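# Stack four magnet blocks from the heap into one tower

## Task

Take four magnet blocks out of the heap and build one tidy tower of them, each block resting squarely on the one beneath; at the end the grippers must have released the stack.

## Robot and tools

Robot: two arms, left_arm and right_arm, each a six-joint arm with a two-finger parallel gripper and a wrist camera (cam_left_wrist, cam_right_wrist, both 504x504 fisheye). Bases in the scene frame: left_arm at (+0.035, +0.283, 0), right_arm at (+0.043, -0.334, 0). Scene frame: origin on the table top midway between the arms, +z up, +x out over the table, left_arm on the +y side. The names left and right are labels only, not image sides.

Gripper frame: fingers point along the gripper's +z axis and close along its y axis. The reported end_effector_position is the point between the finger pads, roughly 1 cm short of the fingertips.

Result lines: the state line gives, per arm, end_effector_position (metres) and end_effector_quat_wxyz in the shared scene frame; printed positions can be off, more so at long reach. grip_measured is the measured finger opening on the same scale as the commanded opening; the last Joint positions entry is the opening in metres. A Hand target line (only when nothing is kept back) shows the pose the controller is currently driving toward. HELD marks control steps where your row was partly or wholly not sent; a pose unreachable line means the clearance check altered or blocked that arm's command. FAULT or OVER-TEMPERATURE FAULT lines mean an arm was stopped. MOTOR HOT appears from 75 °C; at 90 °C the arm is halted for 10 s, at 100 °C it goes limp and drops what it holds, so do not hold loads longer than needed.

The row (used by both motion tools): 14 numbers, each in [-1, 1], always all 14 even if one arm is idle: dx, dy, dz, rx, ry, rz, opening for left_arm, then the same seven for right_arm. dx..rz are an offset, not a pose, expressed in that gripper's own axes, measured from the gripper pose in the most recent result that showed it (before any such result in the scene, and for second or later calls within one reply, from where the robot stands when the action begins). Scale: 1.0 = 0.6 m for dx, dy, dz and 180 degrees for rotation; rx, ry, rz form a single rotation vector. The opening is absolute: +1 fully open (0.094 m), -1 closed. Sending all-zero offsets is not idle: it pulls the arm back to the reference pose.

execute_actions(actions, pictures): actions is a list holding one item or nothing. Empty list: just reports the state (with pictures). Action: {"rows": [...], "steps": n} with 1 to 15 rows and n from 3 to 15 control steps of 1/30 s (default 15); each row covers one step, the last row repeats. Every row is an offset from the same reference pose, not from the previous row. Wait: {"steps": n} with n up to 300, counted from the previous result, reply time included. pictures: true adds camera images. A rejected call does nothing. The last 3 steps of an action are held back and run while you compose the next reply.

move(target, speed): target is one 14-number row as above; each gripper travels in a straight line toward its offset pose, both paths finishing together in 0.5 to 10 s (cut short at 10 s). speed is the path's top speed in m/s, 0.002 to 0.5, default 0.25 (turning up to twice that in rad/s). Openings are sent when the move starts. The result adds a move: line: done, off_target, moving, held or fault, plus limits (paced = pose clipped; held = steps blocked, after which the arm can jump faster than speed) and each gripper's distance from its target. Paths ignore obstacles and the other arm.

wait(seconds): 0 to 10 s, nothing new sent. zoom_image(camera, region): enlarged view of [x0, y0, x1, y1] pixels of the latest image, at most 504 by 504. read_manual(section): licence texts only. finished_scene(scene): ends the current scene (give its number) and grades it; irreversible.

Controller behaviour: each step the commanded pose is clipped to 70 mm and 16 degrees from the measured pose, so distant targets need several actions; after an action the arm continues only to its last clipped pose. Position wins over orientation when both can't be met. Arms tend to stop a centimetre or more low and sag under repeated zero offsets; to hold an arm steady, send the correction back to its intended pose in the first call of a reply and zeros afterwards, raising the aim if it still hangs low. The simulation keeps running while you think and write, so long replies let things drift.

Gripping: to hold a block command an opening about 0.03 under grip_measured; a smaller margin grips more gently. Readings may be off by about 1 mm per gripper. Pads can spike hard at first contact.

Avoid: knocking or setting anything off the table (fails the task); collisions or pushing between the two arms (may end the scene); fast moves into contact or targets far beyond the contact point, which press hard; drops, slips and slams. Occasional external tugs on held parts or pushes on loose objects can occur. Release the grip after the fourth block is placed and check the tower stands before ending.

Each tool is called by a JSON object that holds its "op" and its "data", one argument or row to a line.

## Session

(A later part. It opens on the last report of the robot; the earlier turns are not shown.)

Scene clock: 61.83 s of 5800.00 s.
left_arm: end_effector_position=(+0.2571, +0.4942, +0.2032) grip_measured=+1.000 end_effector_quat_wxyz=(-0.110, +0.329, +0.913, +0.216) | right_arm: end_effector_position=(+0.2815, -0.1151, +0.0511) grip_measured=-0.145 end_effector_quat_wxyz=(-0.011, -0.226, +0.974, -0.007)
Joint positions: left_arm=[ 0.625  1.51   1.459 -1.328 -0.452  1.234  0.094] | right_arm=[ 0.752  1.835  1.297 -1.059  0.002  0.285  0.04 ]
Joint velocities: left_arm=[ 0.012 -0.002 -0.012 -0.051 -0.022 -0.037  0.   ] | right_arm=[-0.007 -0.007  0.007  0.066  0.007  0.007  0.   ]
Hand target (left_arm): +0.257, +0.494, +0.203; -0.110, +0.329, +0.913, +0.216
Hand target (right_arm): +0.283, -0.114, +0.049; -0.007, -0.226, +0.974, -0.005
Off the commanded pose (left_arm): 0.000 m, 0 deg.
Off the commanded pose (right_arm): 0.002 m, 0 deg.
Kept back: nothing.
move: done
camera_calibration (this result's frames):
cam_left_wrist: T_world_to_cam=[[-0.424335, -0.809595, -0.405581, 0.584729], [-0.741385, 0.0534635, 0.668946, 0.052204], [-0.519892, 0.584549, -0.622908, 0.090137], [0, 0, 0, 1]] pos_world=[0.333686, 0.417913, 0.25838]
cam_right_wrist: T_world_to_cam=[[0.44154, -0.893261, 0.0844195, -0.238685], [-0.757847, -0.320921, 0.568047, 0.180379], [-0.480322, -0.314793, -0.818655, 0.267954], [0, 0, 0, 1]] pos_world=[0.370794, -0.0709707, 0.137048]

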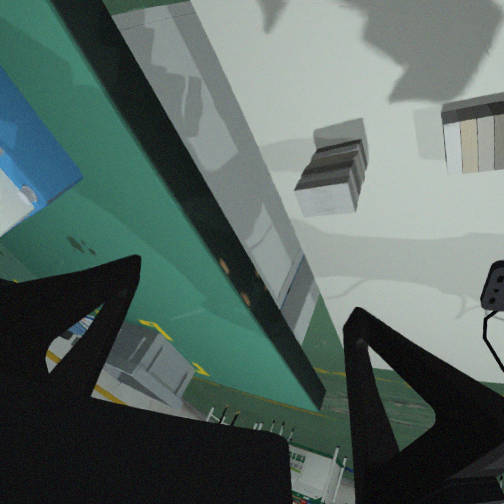

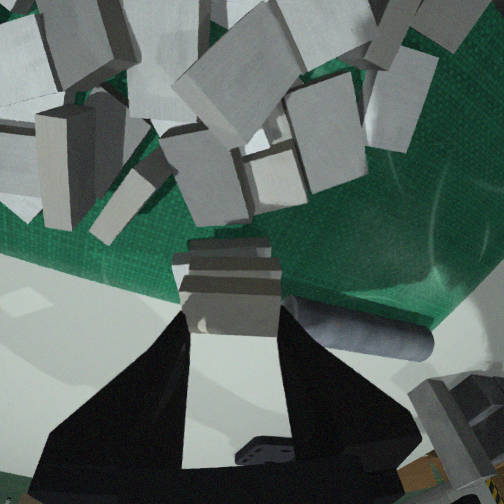

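{"op": "move", "data": {
  "target": [0,0,0,0,0,0,1,0,0,0.008,0,-0.004,0,-0.185],
  "speed": 0.03
}}

{"op": "zoom_image", "data": {
  "camera": "cam_right_wrist",
  "region": [130,180,330,380]
}}

Scene clock: 62.77 s of 5800.00 s.
left_arm: end_effector_position=(+0.2571, +0.4942, +0.2032) grip_measured=+1.000 end_effector_quat_wxyz=(-0.110, +0.329, +0.913, +0.216) | right_arm: end_effector_position=(+0.2816, -0.1149, +0.0487) grip_measured=-0.145 end_effector_quat_wxyz=(-0.009, -0.226, +0.974, -0.006)
Joint positions: left_arm=[ 0.625  1.51   1.459 -1.328 -0.452  1.234  0.094] | right_arm=[ 0.752  1.835  1.287 -1.045  0.001  0.285  0.04 ]
Joint velocities: left_arm=[-0.002 -0.017  0.022  0.037  0.081 -0.007  0.   ] | right_arm=[-0.002 -0.012 -0.007 -0.007 -0.007 -0.081  0.   ]
Hand target (left_arm): +0.257, +0.494, +0.203; -0.110, +0.329, +0.913, +0.216
Hand target (right_arm): +0.282, -0.115, +0.046; -0.005, -0.227, +0.974, -0.006
Off the commanded pose (left_arm): 0.000 m, 0 deg.
Off the commanded pose (right_arm): 0.002 m, 1 deg.
Kept back: nothing.
move: done
camera_calibration (this result's frames):
cam_left_wrist: T_world_to_cam=[[-0.424335, -0.809595, -0.405581, 0.584729], [-0.741385, 0.0534635, 0.668946, 0.052204], [-0.519892, 0.584549, -0.622908, 0.090137], [0, 0, 0, 1]] pos_world=[0.333686, 0.417913, 0.25838]
cam_right_wrist: T_world_to_cam=[[0.441318, -0.893504, 0.0829945, -0.238256], [-0.759298, -0.322533, 0.565189, 0.18225], [-0.47823, -0.312446, -0.820776, 0.265872], [0, 0, 0, 1]] pos_world=[0.370677, -0.071031, 0.13499]

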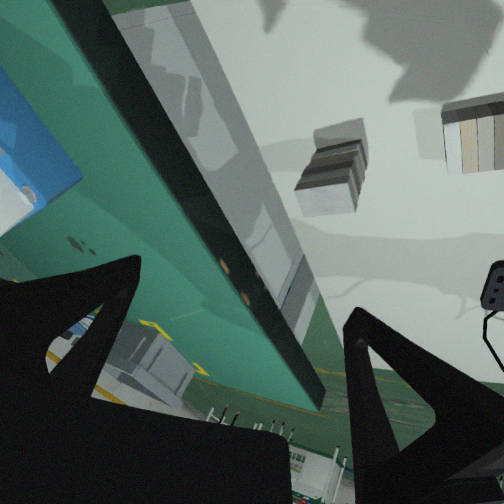

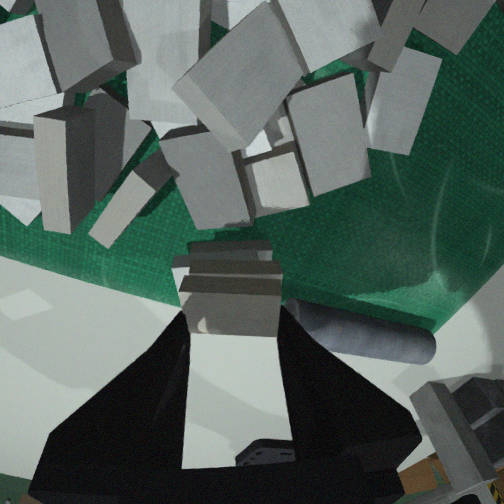

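Region (130, 180, 330, 380) of cam_right_wrist's 504x504 image, scaled by 2.520, with more detail than that image has.

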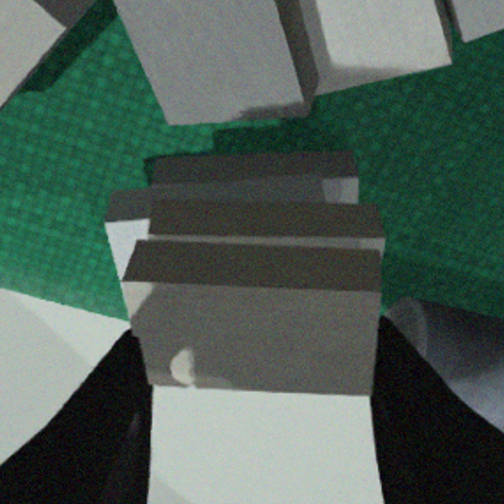

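{"op": "move", "data": {
  "target": [0,0,0,0,0,0,1,0,0,0,0,0,0,0.3]
}}

{"op": "move", "data": {
  "target": [0,0,0,0,0,0,1,-0.026,0.006,-0.008,0,0,0,0.3],
  "speed": 0.06
}}

{"op": "zoom_image", "data": {
  "camera": "cam_right_wrist",
  "region": [110,180,350,420]
}}

Scene clock: 72.30 s of 5800.00 s.
left_arm: end_effector_position=(+0.2571, +0.4942, +0.2032) grip_measured=+1.000 end_effector_quat_wxyz=(-0.110, +0.329, +0.913, +0.216) | right_arm: end_effector_position=(+0.2815, -0.1149, +0.0487) grip_measured=+0.298 end_effector_quat_wxyz=(-0.010, -0.226, +0.974, -0.006)
Joint positions: left_arm=[ 0.625  1.51   1.459 -1.328 -0.452  1.234  0.094] | right_arm=[ 0.752  1.835  1.287 -1.046  0.001  0.285  0.061]
Joint velocities: left_arm=[-0.007 -0.012 -0.002 -0.037 -0.095 -0.037  0.   ] | right_arm=[-0.012 -0.017 -0.002 -0.11  -0.007  0.022 -0.   ]
Hand target (left_arm): +0.257, +0.494, +0.203; -0.110, +0.329, +0.913, +0.216
Hand target (right_arm): +0.282, -0.115, +0.049; -0.009, -0.226, +0.974, -0.006
Off the commanded pose (left_arm): 0.000 m, 0 deg.
Off the commanded pose (right_arm): 0.000 m, 0 deg.
Kept back: nothing.
After step 90, 5.83 s passed at rest.
move: done
camera_calibration (this result's frames):
cam_left_wrist: T_world_to_cam=[[-0.424335, -0.809595, -0.405581, 0.584729], [-0.741385, 0.0534635, 0.668946, 0.052204], [-0.519892, 0.584549, -0.622908, 0.090137], [0, 0, 0, 1]] pos_world=[0.333686, 0.417913, 0.25838]
cam_right_wrist: T_world_to_cam=[[0.441355, -0.89351, 0.0827356, -0.238216], [-0.758997, -0.32254, 0.56559, 0.182051], [-0.478675, -0.312422, -0.820526, 0.26593], [0, 0, 0, 1]] pos_world=[0.370608, -0.0710477, 0.134945]

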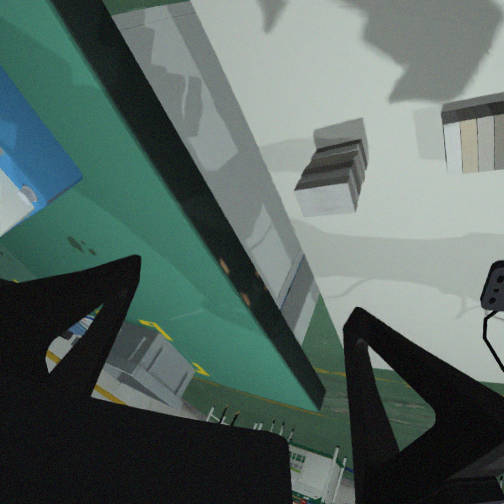

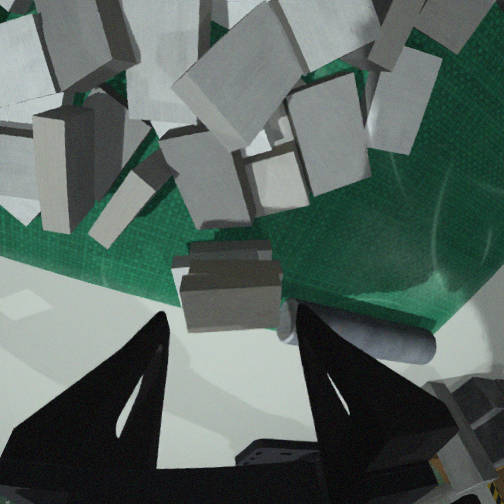

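Scene clock: 73.03 s of 5800.00 s.
left_arm: end_effector_position=(+0.2571, +0.4942, +0.2032) grip_measured=+1.000 end_effector_quat_wxyz=(-0.110, +0.329, +0.913, +0.216) | right_arm: end_effector_position=(+0.2886, -0.1084, +0.0491) grip_measured=+0.298 end_effector_quat_wxyz=(-0.015, -0.226, +0.974, -0.009)
Joint positions: left_arm=[ 0.625  1.51   1.459 -1.328 -0.452  1.234  0.094] | right_arm=[ 0.752  1.881  1.348 -1.073  0.001  0.285  0.061]
Joint velocities: left_arm=[-0.007 -0.002 -0.012  0.007 -0.022  0.051  0.   ] | right_arm=[ 0.007 -0.002  0.012  0.007 -0.037  0.051 -0.   ]
Hand target (left_arm): +0.257, +0.494, +0.203; -0.110, +0.329, +0.913, +0.216
Hand target (right_arm): +0.294, -0.105, +0.053; -0.010, -0.226, +0.974, -0.006
Off the commanded pose (left_arm): 0.000 m, 0 deg.
Off the commanded pose (right_arm): 0.008 m, 1 deg.
Kept back: nothing.
move: done
camera_calibration (this result's frames):
cam_left_wrist: T_world_to_cam=[[-0.424335, -0.809595, -0.405581, 0.584729], [-0.741385, 0.0534635, 0.668946, 0.052204], [-0.519892, 0.584549, -0.622908, 0.090137], [0, 0, 0, 1]] pos_world=[0.333686, 0.417913, 0.25838]
cam_right_wrist: T_world_to_cam=[[0.442115, -0.892814, 0.0861232, -0.235889], [-0.753862, -0.317838, 0.57504, 0.187867], [-0.48603, -0.319159, -0.81358, 0.272701], [0, 0, 0, 1]] pos_world=[0.378457, -0.0638592, 0.134149]

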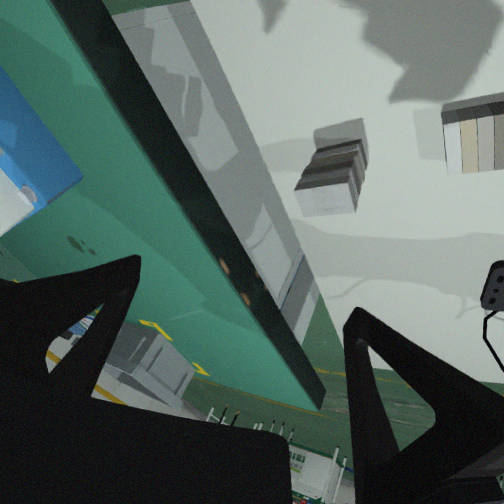

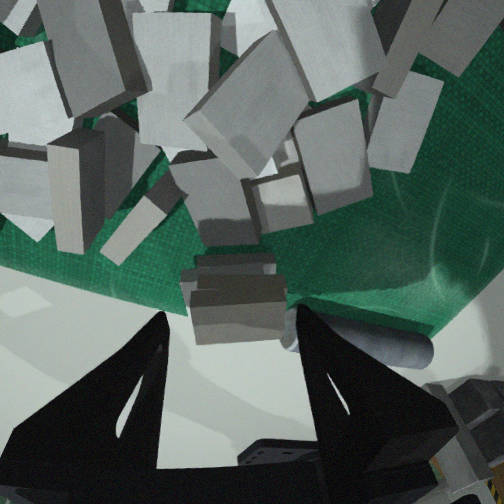

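Region (110, 180, 350, 420) of cam_right_wrist's 504x504 image, scaled by 2.100, with more detail than that image has.

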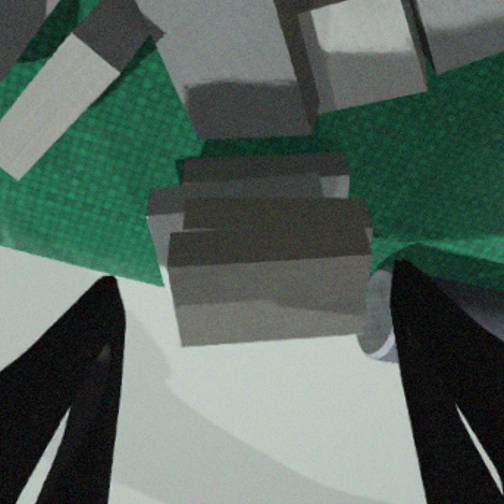

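{"op": "move", "data": {
  "target": [0,0,0,0,0,0,1,-0.008,-0.002,0.04,-0.003,-0.011,0,0.3],
  "speed": 0.06
}}

{"op": "zoom_image", "data": {
  "camera": "cam_right_wrist",
  "region": [110,200,350,440]
}}

Scene clock: 75.10 s of 5800.00 s.
left_arm: end_effector_position=(+0.2571, +0.4942, +0.2032) grip_measured=+1.000 end_effector_quat_wxyz=(-0.110, +0.329, +0.913, +0.216) | right_arm: end_effector_position=(+0.2914, -0.1058, +0.0291) grip_measured=+0.298 end_effector_quat_wxyz=(+0.001, -0.228, +0.974, -0.000)
Joint positions: left_arm=[ 0.625  1.51   1.459 -1.328 -0.452  1.234  0.094] | right_arm=[ 0.752  1.887  1.274 -0.956  0.001  0.282  0.061]
Joint velocities: left_arm=[-0.007 -0.022 -0.002 -0.051 -0.066  0.037  0.   ] | right_arm=[ 0.007 -0.007  0.007 -0.066  0.022 -0.066 -0.001]
Hand target (left_arm): +0.257, +0.494, +0.203; -0.110, +0.329, +0.913, +0.216
Hand target (right_arm): +0.293, -0.108, +0.025; +0.001, -0.227, +0.974, -0.001
Off the commanded pose (left_arm): 0.000 m, 0 deg.
Off the commanded pose (right_arm): 0.005 m, 0 deg.
Kept back: nothing.
move: done
camera_calibration (this result's frames):
cam_left_wrist: T_world_to_cam=[[-0.424335, -0.809595, -0.405581, 0.584729], [-0.741385, 0.0534635, 0.668946, 0.052204], [-0.519892, 0.584549, -0.622908, 0.090137], [0, 0, 0, 1]] pos_world=[0.333686, 0.417913, 0.25838]
cam_right_wrist: T_world_to_cam=[[0.442017, -0.89377, 0.07614, -0.232878], [-0.767939, -0.333184, 0.547045, 0.205627], [-0.463563, -0.300274, -0.833633, 0.254721], [0, 0, 0, 1]] pos_world=[0.378924, -0.0631412, 0.117588]

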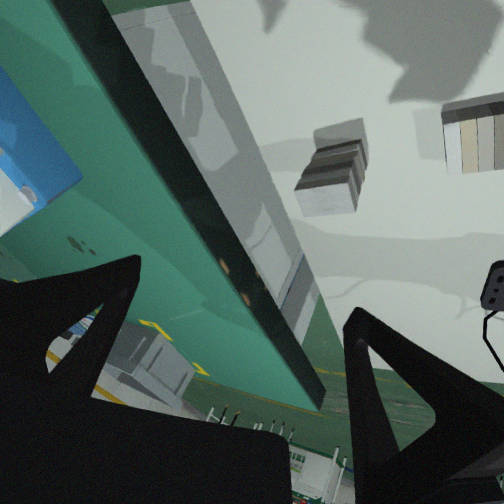

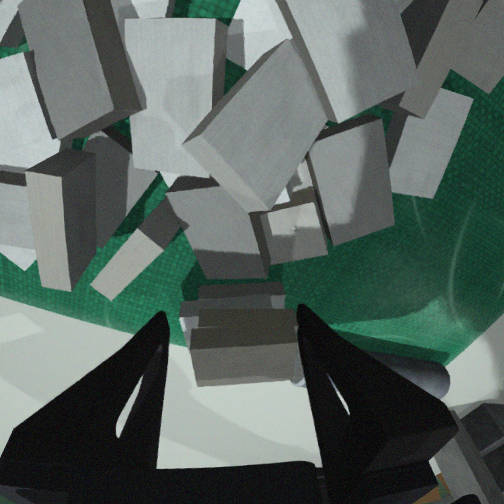

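Region (110, 200, 350, 440) of cam_right_wrist's 504x504 image, scaled by 2.100, with more detail than that image has.

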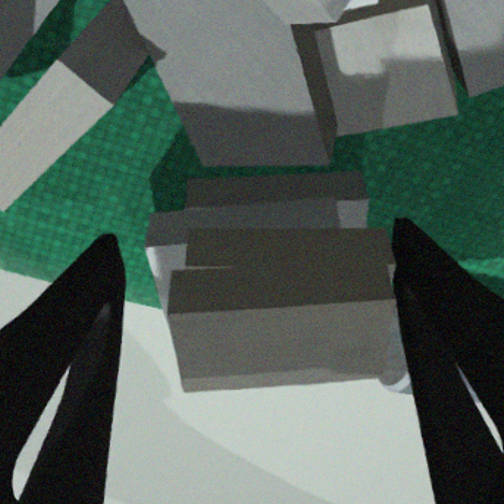

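{"op": "move", "data": {
  "target": [0,0,0,0,0,0,1,0,-0.013,0.019,0,0,0,0.26],
  "speed": 0.04
}}

{"op": "zoom_image", "data": {
  "camera": "cam_right_wrist",
  "region": [110,200,350,440]
}}

Scene clock: 76.10 s of 5800.00 s.
left_arm: end_effector_position=(+0.2571, +0.4942, +0.2032) grip_measured=+1.000 end_effector_quat_wxyz=(-0.110, +0.329, +0.913, +0.216) | right_arm: end_effector_position=(+0.2929, -0.1103, +0.0230) grip_measured=+0.262 end_effector_quat_wxyz=(+0.002, -0.229, +0.974, +0.000)
Joint positions: left_arm=[ 0.625  1.51   1.459 -1.328 -0.452  1.234  0.094] | right_arm=[ 0.739  1.887  1.248 -0.928  0.001  0.267  0.059]
Joint velocities: left_arm=[ 0.002 -0.002 -0.012 -0.007  0.022 -0.037  0.   ] | right_arm=[-0.002 -0.007  0.012  0.007 -0.007  0.022 -0.   ]
Hand target (left_arm): +0.257, +0.494, +0.203; -0.110, +0.329, +0.913, +0.216
Hand target (right_arm): +0.295, -0.113, +0.018; +0.000, -0.228, +0.974, -0.000
Off the commanded pose (left_arm): 0.000 m, 0 deg.
Off the commanded pose (right_arm): 0.006 m, 0 deg.
Kept back: nothing.
move: done
camera_calibration (this result's frames):
cam_left_wrist: T_world_to_cam=[[-0.424335, -0.809595, -0.405581, 0.584729], [-0.741385, 0.0534635, 0.668946, 0.052204], [-0.519892, 0.584549, -0.622908, 0.090137], [0, 0, 0, 1]] pos_world=[0.333686, 0.417913, 0.25838]
cam_right_wrist: T_world_to_cam=[[0.443932, -0.89287, 0.0755544, -0.237558], [-0.768105, -0.335762, 0.545233, 0.20842], [-0.461454, -0.30008, -0.834873, 0.248457], [0, 0, 0, 1]] pos_world=[0.380199, -0.0675716, 0.111741]

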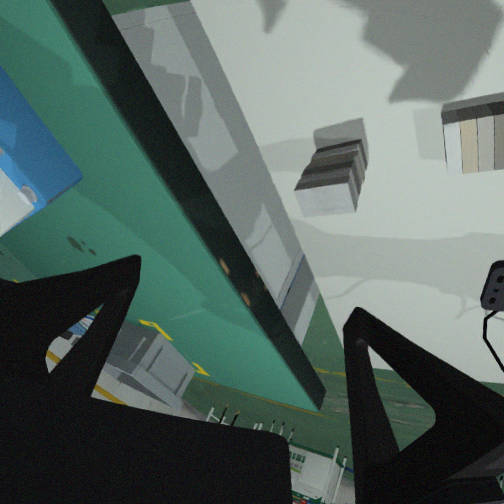

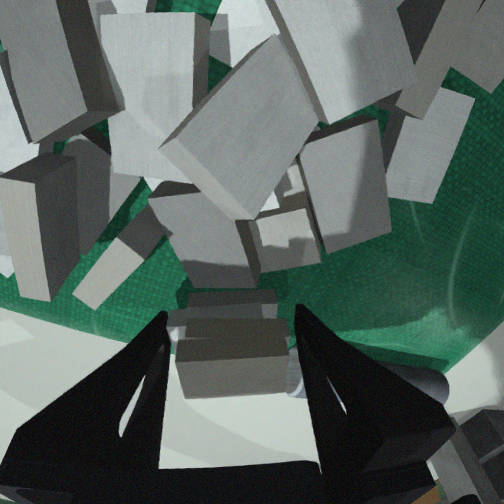

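Region (110, 200, 350, 440) of cam_right_wrist's 504x504 image, scaled by 2.100, with more detail than that image has.

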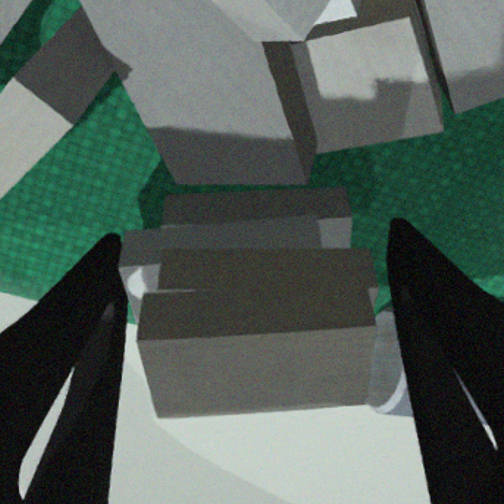

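{"op": "move", "data": {
  "target": [0,0,0,0,0,0,1,0.004,0,0.016,0,0,0,0.26],
  "speed": 0.04
}}

{"op": "execute_actions", "data": {
  "actions": [
    {"rows":[[0,0,0,0,0,0,1,0,0,0,0,0,0,0.22],[0,0,0,0,0,0,1,0,0,0,0,0,0,0.18],[0,0,0,0,0,0,1,0,0,0,0,0,0,0.14],[0,0,0,0,0,0,1,0,0,0,0,0,0,0.1],[0,0,0,0,0,0,1,0,0,0,0,0,0,0.06],[0,0,0,0,0,0,1,0,0,0,0,0,0,0.02],[0,0,0,0,0,0,1,0,0,0,0,0,0,-0.02],[0,0,0,0,0,0,1,0,0,0,0,0,0,-0.05],[0,0,0,0,0,0,1,0,0,0,0,0,0,-0.08],[0,0,0,0,0,0,1,0,0,0,0,0,0,-0.11],[0,0,0,0,0,0,1,0,0,0,0,0,0,-0.14],[0,0,0,0,0,0,1,0,0,0,0,0,0,-0.17]],"steps":15}
  ]
}}

{"op": "wait", "data": {
  "seconds": 0.3
}}

{"op": "zoom_image", "data": {
  "camera": "cam_right_wrist",
  "region": [110,200,350,440]
}}

Scene clock: 77.03 s of 5800.00 s.
left_arm: end_effector_position=(+0.2571, +0.4942, +0.2032) grip_measured=+1.000 end_effector_quat_wxyz=(-0.110, +0.329, +0.913, +0.216) | right_arm: end_effector_position=(+0.2913, -0.1117, +0.0181) grip_measured=+0.262 end_effector_quat_wxyz=(+0.002, -0.229, +0.973, +0.000)
Joint positions: left_arm=[ 0.625  1.51   1.459 -1.328 -0.452  1.234  0.094] | right_arm=[ 0.739  1.887  1.226 -0.907  0.001  0.266  0.059]
Joint velocities: left_arm=[-0.017 -0.022  0.007 -0.051 -0.022  0.007  0.   ] | right_arm=[-0.007  0.007 -0.012  0.081 -0.007 -0.051  0.001]
Hand target (left_arm): +0.257, +0.494, +0.203; -0.110, +0.329, +0.913, +0.216
Hand target (right_arm): +0.291, -0.111, +0.014; +0.002, -0.229, +0.974, +0.000
Off the commanded pose (left_arm): 0.000 m, 0 deg.
Off the commanded pose (right_arm): 0.005 m, 0 deg.
Kept back: nothing.
move: done
camera_calibration (this result's frames):
cam_left_wrist: T_world_to_cam=[[-0.424335, -0.809595, -0.405581, 0.584729], [-0.741385, 0.0534635, 0.668946, 0.052204], [-0.519892, 0.584549, -0.622908, 0.090137], [0, 0, 0, 1]] pos_world=[0.333686, 0.417913, 0.25838]
cam_right_wrist: T_world_to_cam=[[0.444613, -0.89253, 0.075557, -0.23791], [-0.767849, -0.336346, 0.545233, 0.209264], [-0.461224, -0.300434, -0.834873, 0.243056], [0, 0, 0, 1]] pos_world=[0.378564, -0.0689347, 0.106799]

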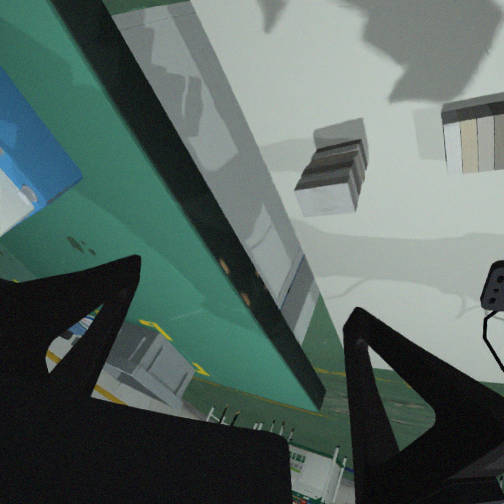

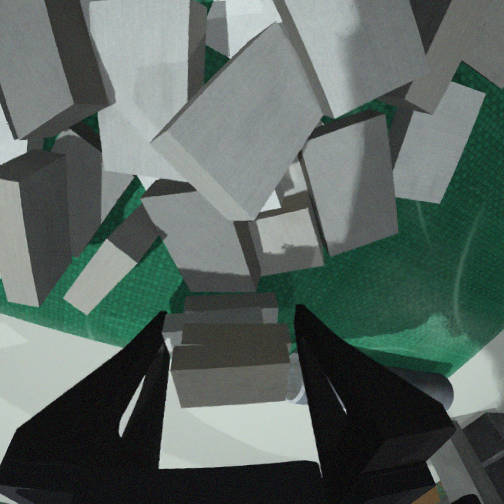

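Scene clock: 77.43 s of 5800.00 s.
left_arm: end_effector_position=(+0.2571, +0.4942, +0.2032) grip_measured=+1.000 end_effector_quat_wxyz=(-0.110, +0.329, +0.913, +0.216) | right_arm: end_effector_position=(+0.2912, -0.1116, +0.0181) grip_measured=-0.121 end_effector_quat_wxyz=(+0.001, -0.229, +0.973, +0.001)
Joint positions: left_arm=[ 0.625  1.51   1.459 -1.328 -0.452  1.234  0.094] | right_arm=[ 0.739  1.887  1.226 -0.907 -0.     0.266  0.041]
Joint velocities: left_arm=[-0.007 -0.002 -0.012  0.007 -0.095 -0.081  0.   ] | right_arm=[-0.012  0.007 -0.007 -0.007  0.022 -0.095 -0.   ]
Steps of this call (steps 1 to 12: the first 12 steps of this action). Readings (end_effector_position):
1: left_arm (+0.2571, +0.4942, +0.2032) | right_arm (+0.2913, -0.1117, +0.0181)
2: left_arm (+0.2571, +0.4942, +0.2032) | right_arm (+0.2912, -0.1116, +0.0181)
4: left_arm (+0.2571, +0.4942, +0.2032) | right_arm (+0.2911, -0.1115, +0.0181)
8: left_arm (+0.2571, +0.4942, +0.2032) | right_arm (+0.2912, -0.1115, +0.0181)
12: the state above

Scene clock: 77.83 s of 5800.00 s.
left_arm: end_effector_position=(+0.2571, +0.4942, +0.2032) grip_measured=+1.000 end_effector_quat_wxyz=(-0.110, +0.329, +0.913, +0.216) | right_arm: end_effector_position=(+0.2912, -0.1116, +0.0181) grip_measured=-0.121 end_effector_quat_wxyz=(+0.001, -0.229, +0.973, +0.001)
Joint positions: left_arm=[ 0.625  1.51   1.459 -1.328 -0.452  1.234  0.094] | right_arm=[ 0.739  1.887  1.226 -0.907 -0.     0.266  0.041]
Joint velocities: left_arm=[ 0.002 -0.012  0.002 -0.051  0.051 -0.051  0.   ] | right_arm=[ 0.002 -0.007  0.007 -0.066 -0.037 -0.051  0.001]
Hand target (left_arm): +0.257, +0.494, +0.203; -0.110, +0.329, +0.913, +0.216
Hand target (right_arm): +0.291, -0.112, +0.018; +0.002, -0.229, +0.973, +0.000
Off the commanded pose (left_arm): 0.000 m, 0 deg.
Off the commanded pose (right_arm): 0.000 m, 0 deg.
Kept back: nothing.
Steps of this call (steps 1 to 3: the last 3 steps of your previous action; steps 4 to 12: nothing new was sent). Readings (end_effector_position):
1: left_arm (+0.2571, +0.4942, +0.2032) | right_arm (+0.2912, -0.1116, +0.0181)
2: left_arm (+0.2571, +0.4942, +0.2032) | right_arm (+0.2912, -0.1116, +0.0181)
4: left_arm (+0.2571, +0.4942, +0.2032) | right_arm (+0.2912, -0.1116, +0.0181)
8: left_arm (+0.2571, +0.4942, +0.2032) | right_arm (+0.2912, -0.1116, +0.0181)
12: the state above
camera_calibration (this result's frames):
cam_left_wrist: T_world_to_cam=[[-0.424335, -0.809595, -0.405581, 0.584729], [-0.741385, 0.0534635, 0.668946, 0.052204], [-0.519892, 0.584549, -0.622908, 0.090137], [0, 0, 0, 1]] pos_world=[0.333686, 0.417913, 0.25838]
cam_right_wrist: T_world_to_cam=[[0.444673, -0.892593, 0.074456, -0.237719], [-0.767432, -0.336815, 0.54553, 0.209032], [-0.461859, -0.299723, -0.834777, 0.243302], [0, 0, 0, 1]] pos_world=[0.378496, -0.0688579, 0.106769]

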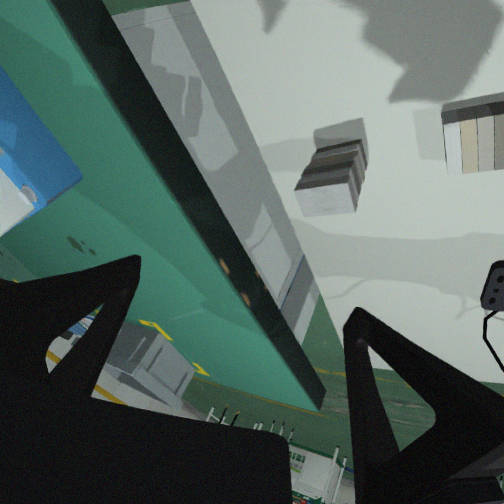

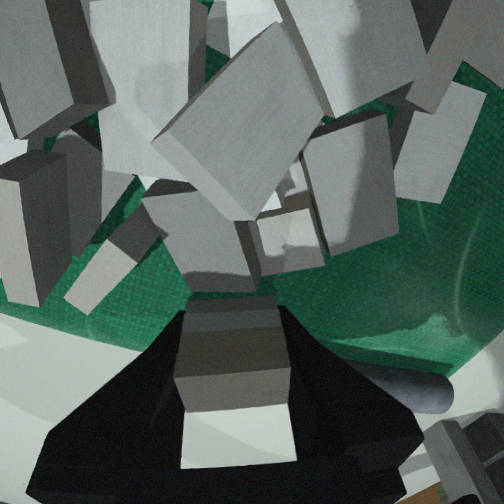

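Region (110, 200, 350, 440) of cam_right_wrist's 504x504 image, scaled by 2.100, with more detail than that image has.

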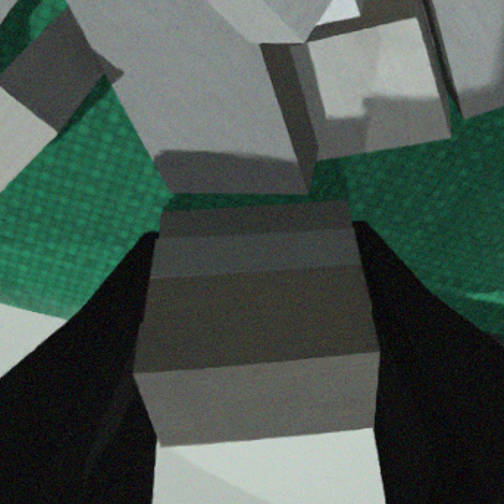

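{"op": "move", "data": {
  "target": [0,0,0,0,0,0,1,0,0,0,0,0,0,0.05]
}}

{"op": "move", "data": {
  "target": [0,0,0,0,0,0,1,0,0,-0.09,0,0,0,0.05],
  "speed": 0.15
}}

{"op": "move", "data": {
  "target": [0,0,0,0,0,0,1,0,0,-0.012,0,0,0.49,-0.05],
  "speed": 0.5
}}

{"op": "zoom_image", "data": {
  "camera": "cam_right_wrist",
  "region": [130,180,330,380]
}}

Scene clock: 78.77 s of 5800.00 s.
left_arm: end_effector_position=(+0.2571, +0.4942, +0.2032) grip_measured=+1.000 end_effector_quat_wxyz=(-0.110, +0.329, +0.913, +0.216) | right_arm: end_effector_position=(+0.2912, -0.1116, +0.0181) grip_measured=+0.048 end_effector_quat_wxyz=(+0.001, -0.229, +0.973, +0.001)
Joint positions: left_arm=[ 0.625  1.51   1.459 -1.328 -0.452  1.234  0.094] | right_arm=[ 0.739  1.887  1.226 -0.907 -0.     0.266  0.049]
Joint velocities: left_arm=[-0.012  0.007 -0.012 -0.037 -0.007 -0.051  0.   ] | right_arm=[-0.002  0.012 -0.002 -0.066  0.007 -0.037 -0.   ]
Hand target (left_arm): +0.257, +0.494, +0.203; -0.110, +0.329, +0.913, +0.216
Hand target (right_arm): +0.291, -0.112, +0.018; +0.001, -0.229, +0.973, +0.001
Off the commanded pose (left_arm): 0.000 m, 0 deg.
Off the commanded pose (right_arm): 0.000 m, 0 deg.
Kept back: nothing.
move: done
camera_calibration (this result's frames):
cam_left_wrist: T_world_to_cam=[[-0.424335, -0.809595, -0.405581, 0.584729], [-0.741385, 0.0534635, 0.668946, 0.052204], [-0.519892, 0.584549, -0.622908, 0.090137], [0, 0, 0, 1]] pos_world=[0.333686, 0.417913, 0.25838]
cam_right_wrist: T_world_to_cam=[[0.444673, -0.892593, 0.074456, -0.237719], [-0.767432, -0.336815, 0.54553, 0.209032], [-0.461859, -0.299723, -0.834777, 0.243302], [0, 0, 0, 1]] pos_world=[0.378496, -0.0688579, 0.106769]

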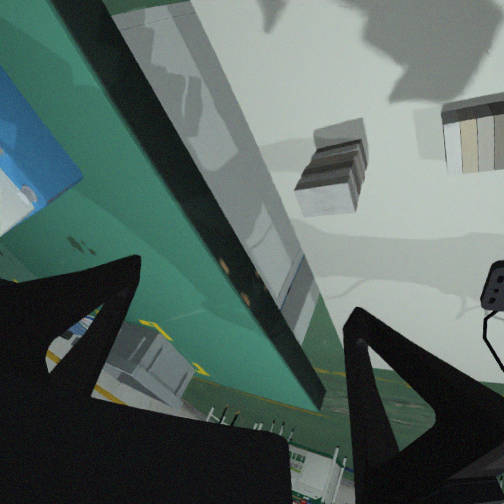

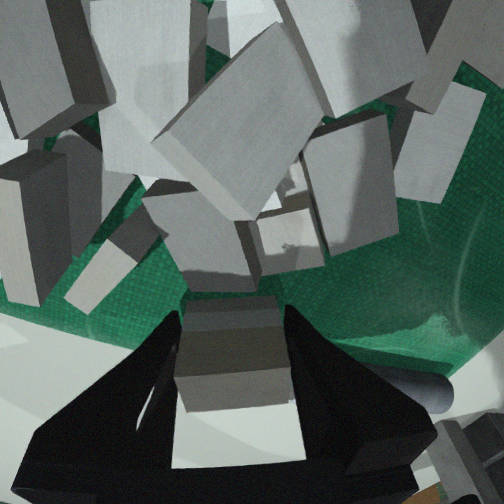

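Scene clock: 79.80 s of 5800.00 s.
left_arm: end_effector_position=(+0.2571, +0.4942, +0.2032) grip_measured=+1.000 end_effector_quat_wxyz=(-0.110, +0.329, +0.913, +0.216) | right_arm: end_effector_position=(+0.2856, -0.1166, +0.0614) grip_measured=+0.048 end_effector_quat_wxyz=(-0.013, -0.229, +0.973, -0.007)
Joint positions: left_arm=[ 0.625  1.51   1.459 -1.328 -0.452  1.234  0.094] | right_arm=[ 0.739  1.835  1.34  -1.105 -0.     0.266  0.049]
Joint velocities: left_arm=[ 0.002 -0.012  0.007  0.037  0.051 -0.037  0.   ] | right_arm=[ 0.002  0.012  0.007 -0.051  0.007 -0.051 -0.001]
Hand target (left_arm): +0.257, +0.494, +0.203; -0.110, +0.329, +0.913, +0.216
Hand target (right_arm): +0.290, -0.112, +0.072; +0.001, -0.229, +0.973, +0.001
Off the commanded pose (left_arm): 0.000 m, 0 deg.
Off the commanded pose (right_arm): 0.013 m, 2 deg.
Kept back: nothing.
move: off_target (right_arm)
camera_calibration (this result's frames):
cam_left_wrist: T_world_to_cam=[[-0.424335, -0.809595, -0.405581, 0.584729], [-0.741385, 0.0534635, 0.668946, 0.052204], [-0.519892, 0.584549, -0.622908, 0.090137], [0, 0, 0, 1]] pos_world=[0.333686, 0.417913, 0.25838]
cam_right_wrist: T_world_to_cam=[[0.446601, -0.890873, 0.0830262, -0.243781], [-0.753761, -0.324616, 0.571375, 0.175385], [-0.48207, -0.317758, -0.816479, 0.277925], [0, 0, 0, 1]] pos_world=[0.37505, -0.0719326, 0.146949]

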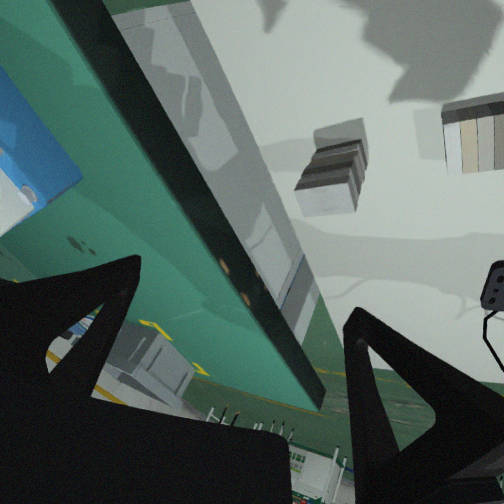

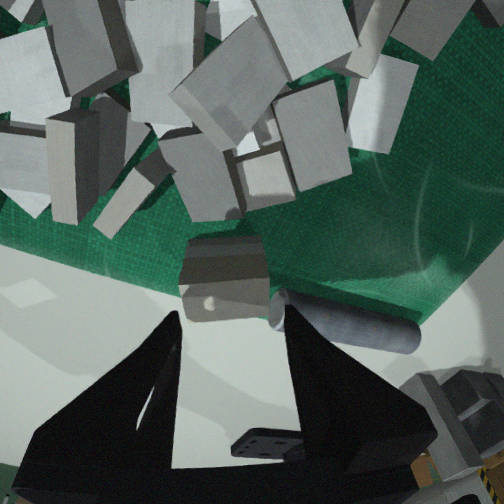

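Scene clock: 82.10 s of 5800.00 s.
left_arm: end_effector_position=(+0.2571, +0.4942, +0.2032) grip_measured=+1.000 end_effector_quat_wxyz=(-0.110, +0.329, +0.913, +0.216) | right_arm: end_effector_position=(+0.2830, -0.1173, +0.0615) grip_measured=-0.048 end_effector_quat_wxyz=(-0.009, +0.509, +0.861, -0.018)
Joint positions: left_arm=[ 0.625  1.51   1.459 -1.328 -0.452  1.234  0.094] | right_arm=[ 0.739  1.835  1.34  -1.115 -0.007  1.797  0.045]
Joint velocities: left_arm=[-0.012  0.017  0.012 -0.037 -0.007 -0.022  0.   ] | right_arm=[-0.012  0.012 -0.007 -0.066 -0.051 -0.051 -0.   ]
Hand target (left_arm): +0.257, +0.494, +0.203; -0.110, +0.329, +0.913, +0.216
Hand target (right_arm): +0.286, -0.116, +0.069; -0.005, +0.513, +0.858, -0.014
Off the commanded pose (left_arm): 0.000 m, 0 deg.
Off the commanded pose (right_arm): 0.008 m, 1 deg.
Kept back: nothing.
move: done
camera_calibration (this result's frames):
cam_left_wrist: T_world_to_cam=[[-0.424335, -0.809595, -0.405581, 0.584729], [-0.741385, 0.0534635, 0.668946, 0.052204], [-0.519892, 0.584549, -0.622908, 0.090137], [0, 0, 0, 1]] pos_world=[0.333686, 0.417913, 0.25838]
cam_right_wrist: T_world_to_cam=[[-0.870431, -0.478627, 0.11518, 0.175816], [-0.347959, 0.763667, 0.543818, 0.18765], [-0.348245, 0.433278, -0.831262, 0.327648], [0, 0, 0, 1]] pos_world=[0.332432, -0.201114, 0.150064]

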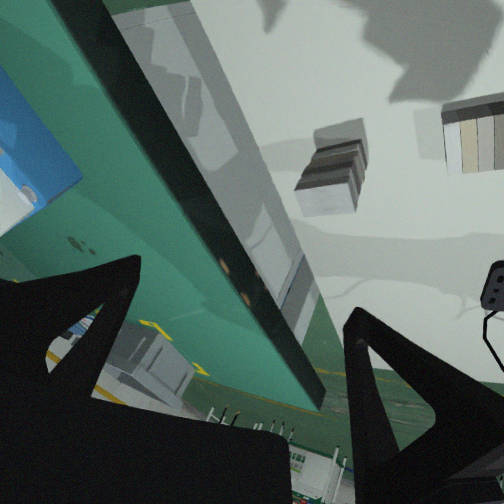

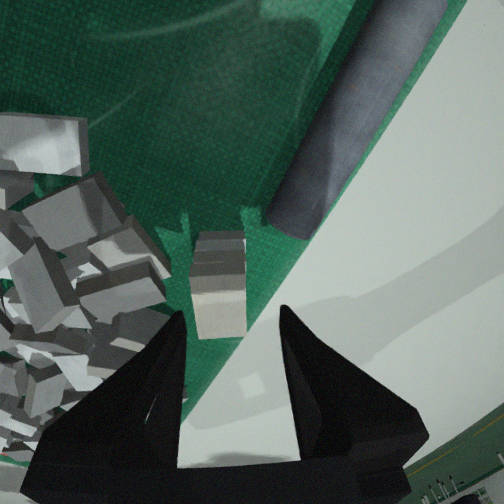

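Region (130, 180, 330, 380) of cam_right_wrist's 504x504 image, scaled by 2.520, with more detail than that image has.

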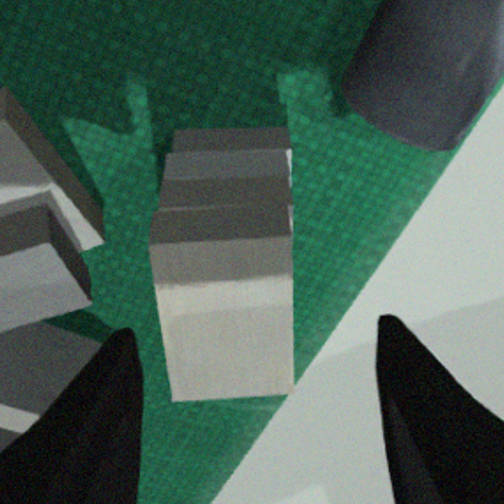

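{"op": "move", "data": {
  "target": [0,0,0,0,0,0,1,0.004,0.012,0,-0.013,0,0,-0.1],
  "speed": 0.08
}}

{"op": "move", "data": {
  "target": [0,0,0,0,0,0,1,0,0,0.04,0,0,0,-0.1],
  "speed": 0.08
}}

Scene clock: 83.10 s of 5800.00 s.
left_arm: end_effector_position=(+0.2571, +0.4942, +0.2032) grip_measured=+1.000 end_effector_quat_wxyz=(-0.110, +0.329, +0.913, +0.216) | right_arm: end_effector_position=(+0.2903, -0.1108, +0.0613) grip_measured=-0.098 end_effector_quat_wxyz=(-0.003, +0.510, +0.860, +0.001)
Joint positions: left_arm=[ 0.625  1.51   1.459 -1.328 -0.452  1.234  0.094] | right_arm=[ 0.739  1.835  1.34  -1.076 -0.007  1.798  0.042]
Joint velocities: left_arm=[-0.022 -0.017 -0.007 -0.007  0.037 -0.095  0.   ] | right_arm=[ 0.012  0.007 -0.007 -0.037 -0.037 -0.066 -0.001]
Hand target (left_arm): +0.257, +0.494, +0.203; -0.110, +0.329, +0.913, +0.216
Hand target (right_arm): +0.288, -0.112, +0.061; +0.001, +0.509, +0.861, -0.001
Off the commanded pose (left_arm): 0.000 m, 0 deg.
Off the commanded pose (right_arm): 0.002 m, 1 deg.
Kept back: nothing.
move: done
camera_calibration (this result's frames):
cam_left_wrist: T_world_to_cam=[[-0.424335, -0.809595, -0.405581, 0.584729], [-0.741385, 0.0534635, 0.668946, 0.052204], [-0.519892, 0.584549, -0.622908, 0.090137], [0, 0, 0, 1]] pos_world=[0.333686, 0.417913, 0.25838]
cam_right_wrist: T_world_to_cam=[[-0.874165, -0.479475, 0.0770732, 0.188619], [-0.362607, 0.750014, 0.553169, 0.187496], [-0.323036, 0.455613, -0.829496, 0.322249], [0, 0, 0, 1]] pos_world=[0.336969, -0.197008, 0.14905]

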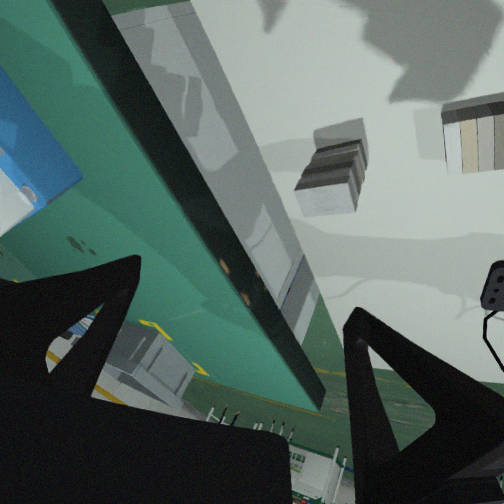

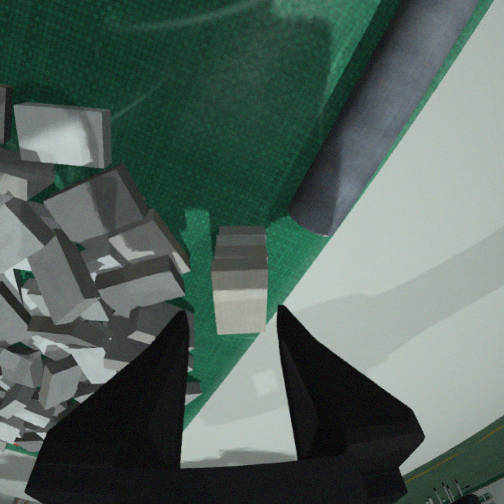

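Scene clock: 84.00 s of 5800.00 s.
left_arm: end_effector_position=(+0.2571, +0.4942, +0.2032) grip_measured=+1.000 end_effector_quat_wxyz=(-0.110, +0.329, +0.913, +0.216) | right_arm: end_effector_position=(+0.2925, -0.1088, +0.0408) grip_measured=-0.098 end_effector_quat_wxyz=(-0.002, +0.510, +0.860, +0.006)
Joint positions: left_arm=[ 0.625  1.51   1.459 -1.328 -0.452  1.234  0.094] | right_arm=[ 0.739  1.86   1.287 -0.988 -0.007  1.798  0.042]
Joint velocities: left_arm=[ 0.012  0.002 -0.027 -0.037  0.051  0.066  0.   ] | right_arm=[-0.007  0.012  0.017 -0.022  0.081 -0.022 -0.001]
Hand target (left_arm): +0.257, +0.494, +0.203; -0.110, +0.329, +0.913, +0.216
Hand target (right_arm): +0.291, -0.111, +0.037; -0.003, +0.510, +0.860, +0.001
Off the commanded pose (left_arm): 0.000 m, 0 deg.
Off the commanded pose (right_arm): 0.005 m, 1 deg.
Kept back: nothing.
move: done
camera_calibration (this result's frames):
cam_left_wrist: T_world_to_cam=[[-0.424335, -0.809595, -0.405581, 0.584729], [-0.741385, 0.0534635, 0.668946, 0.052204], [-0.519892, 0.584549, -0.622908, 0.090137], [0, 0, 0, 1]] pos_world=[0.333686, 0.417913, 0.25838]
cam_right_wrist: T_world_to_cam=[[-0.874699, -0.479952, 0.0674341, 0.193611], [-0.366709, 0.746353, 0.555411, 0.198825], [-0.3169, 0.461089, -0.828837, 0.303881], [0, 0, 0, 1]] pos_world=[0.338563, -0.195586, 0.128382]

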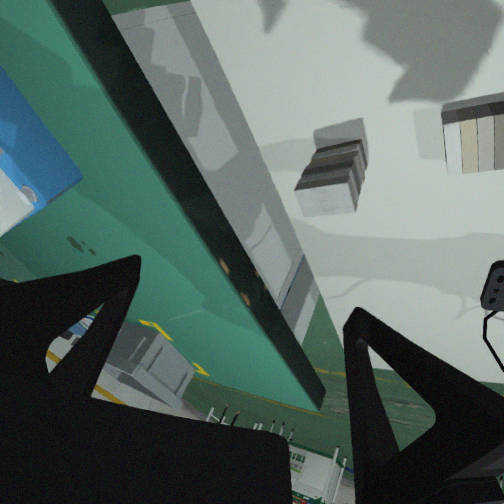

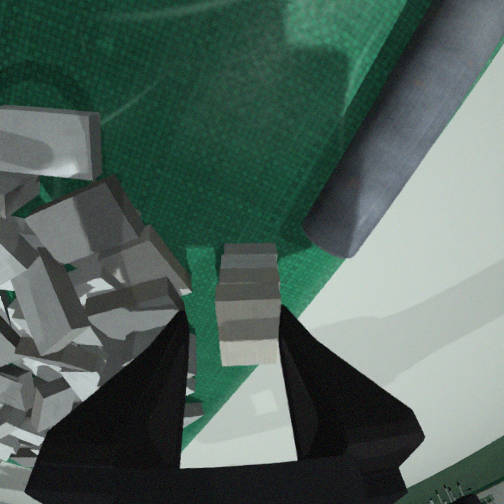

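Need −y ≈7 mm.

{"op": "move", "data": {
  "target": [0,0,0,0,0,0,1,-0.003,-0.015,0,0,0,0,-0.1],
  "speed": 0.05
}}

Scene clock: 84.93 s of 5800.00 s.
left_arm: end_effector_position=(+0.2571, +0.4942, +0.2032) grip_measured=+1.000 end_effector_quat_wxyz=(-0.110, +0.329, +0.913, +0.216) | right_arm: end_effector_position=(+0.2862, -0.1145, +0.0340) grip_measured=-0.098 end_effector_quat_wxyz=(-0.005, +0.510, +0.860, -0.005)
Joint positions: left_arm=[ 0.625  1.51   1.459 -1.328 -0.452  1.234  0.094] | right_arm=[ 0.739  1.857  1.254 -0.98  -0.007  1.798  0.042]
Joint velocities: left_arm=[ 0.007 -0.007 -0.017 -0.051 -0.11  -0.051  0.   ] | right_arm=[-0.002 -0.061  0.007 -0.037 -0.007 -0.022  0.   ]
Hand target (left_arm): +0.257, +0.494, +0.203; -0.110, +0.329, +0.913, +0.216
Hand target (right_arm): +0.285, -0.115, +0.040; -0.002, +0.510, +0.860, +0.005
Off the commanded pose (left_arm): 0.000 m, 0 deg.
Off the commanded pose (right_arm): 0.007 m, 1 deg.
Kept back: nothing.
move: done
camera_calibration (this result's frames):
cam_left_wrist: T_world_to_cam=[[-0.424335, -0.809595, -0.405581, 0.584729], [-0.741385, 0.0534635, 0.668946, 0.052204], [-0.519892, 0.584549, -0.622908, 0.090137], [0, 0, 0, 1]] pos_world=[0.333686, 0.417913, 0.25838]
cam_right_wrist: T_world_to_cam=[[-0.873434, -0.478822, 0.0885559, 0.184819], [-0.357738, 0.754358, 0.550424, 0.203069], [-0.330358, 0.44908, -0.830175, 0.301308], [0, 0, 0, 1]] pos_world=[0.333613, -0.200003, 0.121998]

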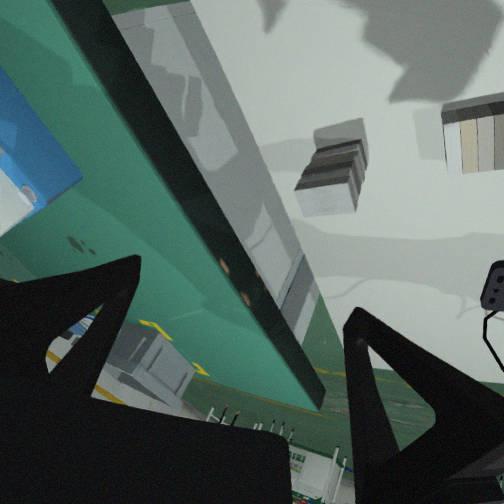

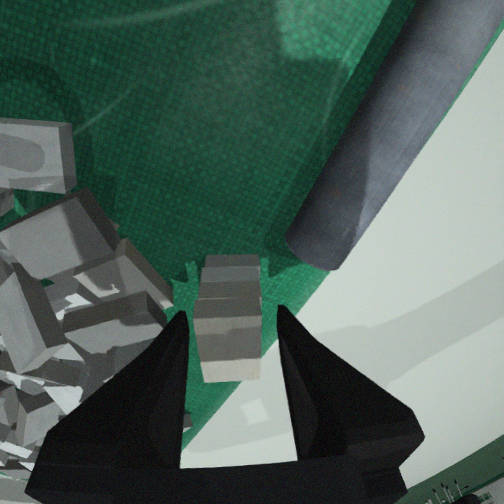

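{"op": "move", "data": {
  "target": [0,0,0,0,0,0,1,0,-0.002,0.028,-0.004,0,0,-0.15],
  "speed": 0.05
}}

Scene clock: 86.07 s of 5800.00 s.
left_arm: end_effector_position=(+0.2571, +0.4942, +0.2032) grip_measured=+1.000 end_effector_quat_wxyz=(-0.110, +0.329, +0.913, +0.216) | right_arm: end_effector_position=(+0.2881, -0.1128, +0.0217) grip_measured=-0.148 end_effector_quat_wxyz=(-0.001, +0.510, +0.860, +0.008)
Joint positions: left_arm=[ 0.625  1.51   1.459 -1.328 -0.452  1.234  0.094] | right_arm=[ 0.739  1.861  1.207 -0.903 -0.007  1.798  0.04 ]
Joint velocities: left_arm=[-0.017 -0.022 -0.002 -0.007  0.007 -0.081  0.   ] | right_arm=[ 0.007 -0.002 -0.002 -0.007  0.022 -0.007  0.   ]
Hand target (left_arm): +0.257, +0.494, +0.203; -0.110, +0.329, +0.913, +0.216
Hand target (right_arm): +0.285, -0.115, +0.017; -0.002, +0.510, +0.860, +0.001
Off the commanded pose (left_arm): 0.000 m, 0 deg.
Off the commanded pose (right_arm): 0.006 m, 1 deg.
Kept back: nothing.
move: done
camera_calibration (this result's frames):
cam_left_wrist: T_world_to_cam=[[-0.424335, -0.809595, -0.405581, 0.584729], [-0.741385, 0.0534635, 0.668946, 0.052204], [-0.519892, 0.584549, -0.622908, 0.090137], [0, 0, 0, 1]] pos_world=[0.333686, 0.417913, 0.25838]
cam_right_wrist: T_world_to_cam=[[-0.874904, -0.480134, 0.063354, 0.189185], [-0.368449, 0.7448, 0.556343, 0.211077], [-0.314305, 0.463404, -0.828534, 0.287987], [0, 0, 0, 1]] pos_world=[0.333806, -0.199831, 0.10919]

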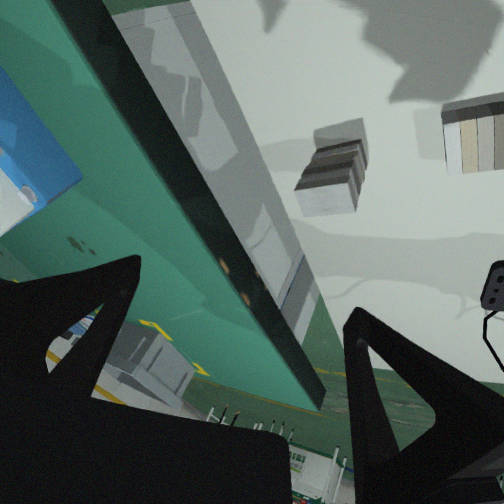

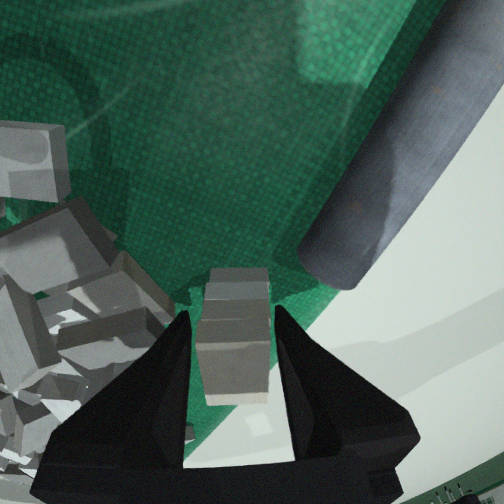

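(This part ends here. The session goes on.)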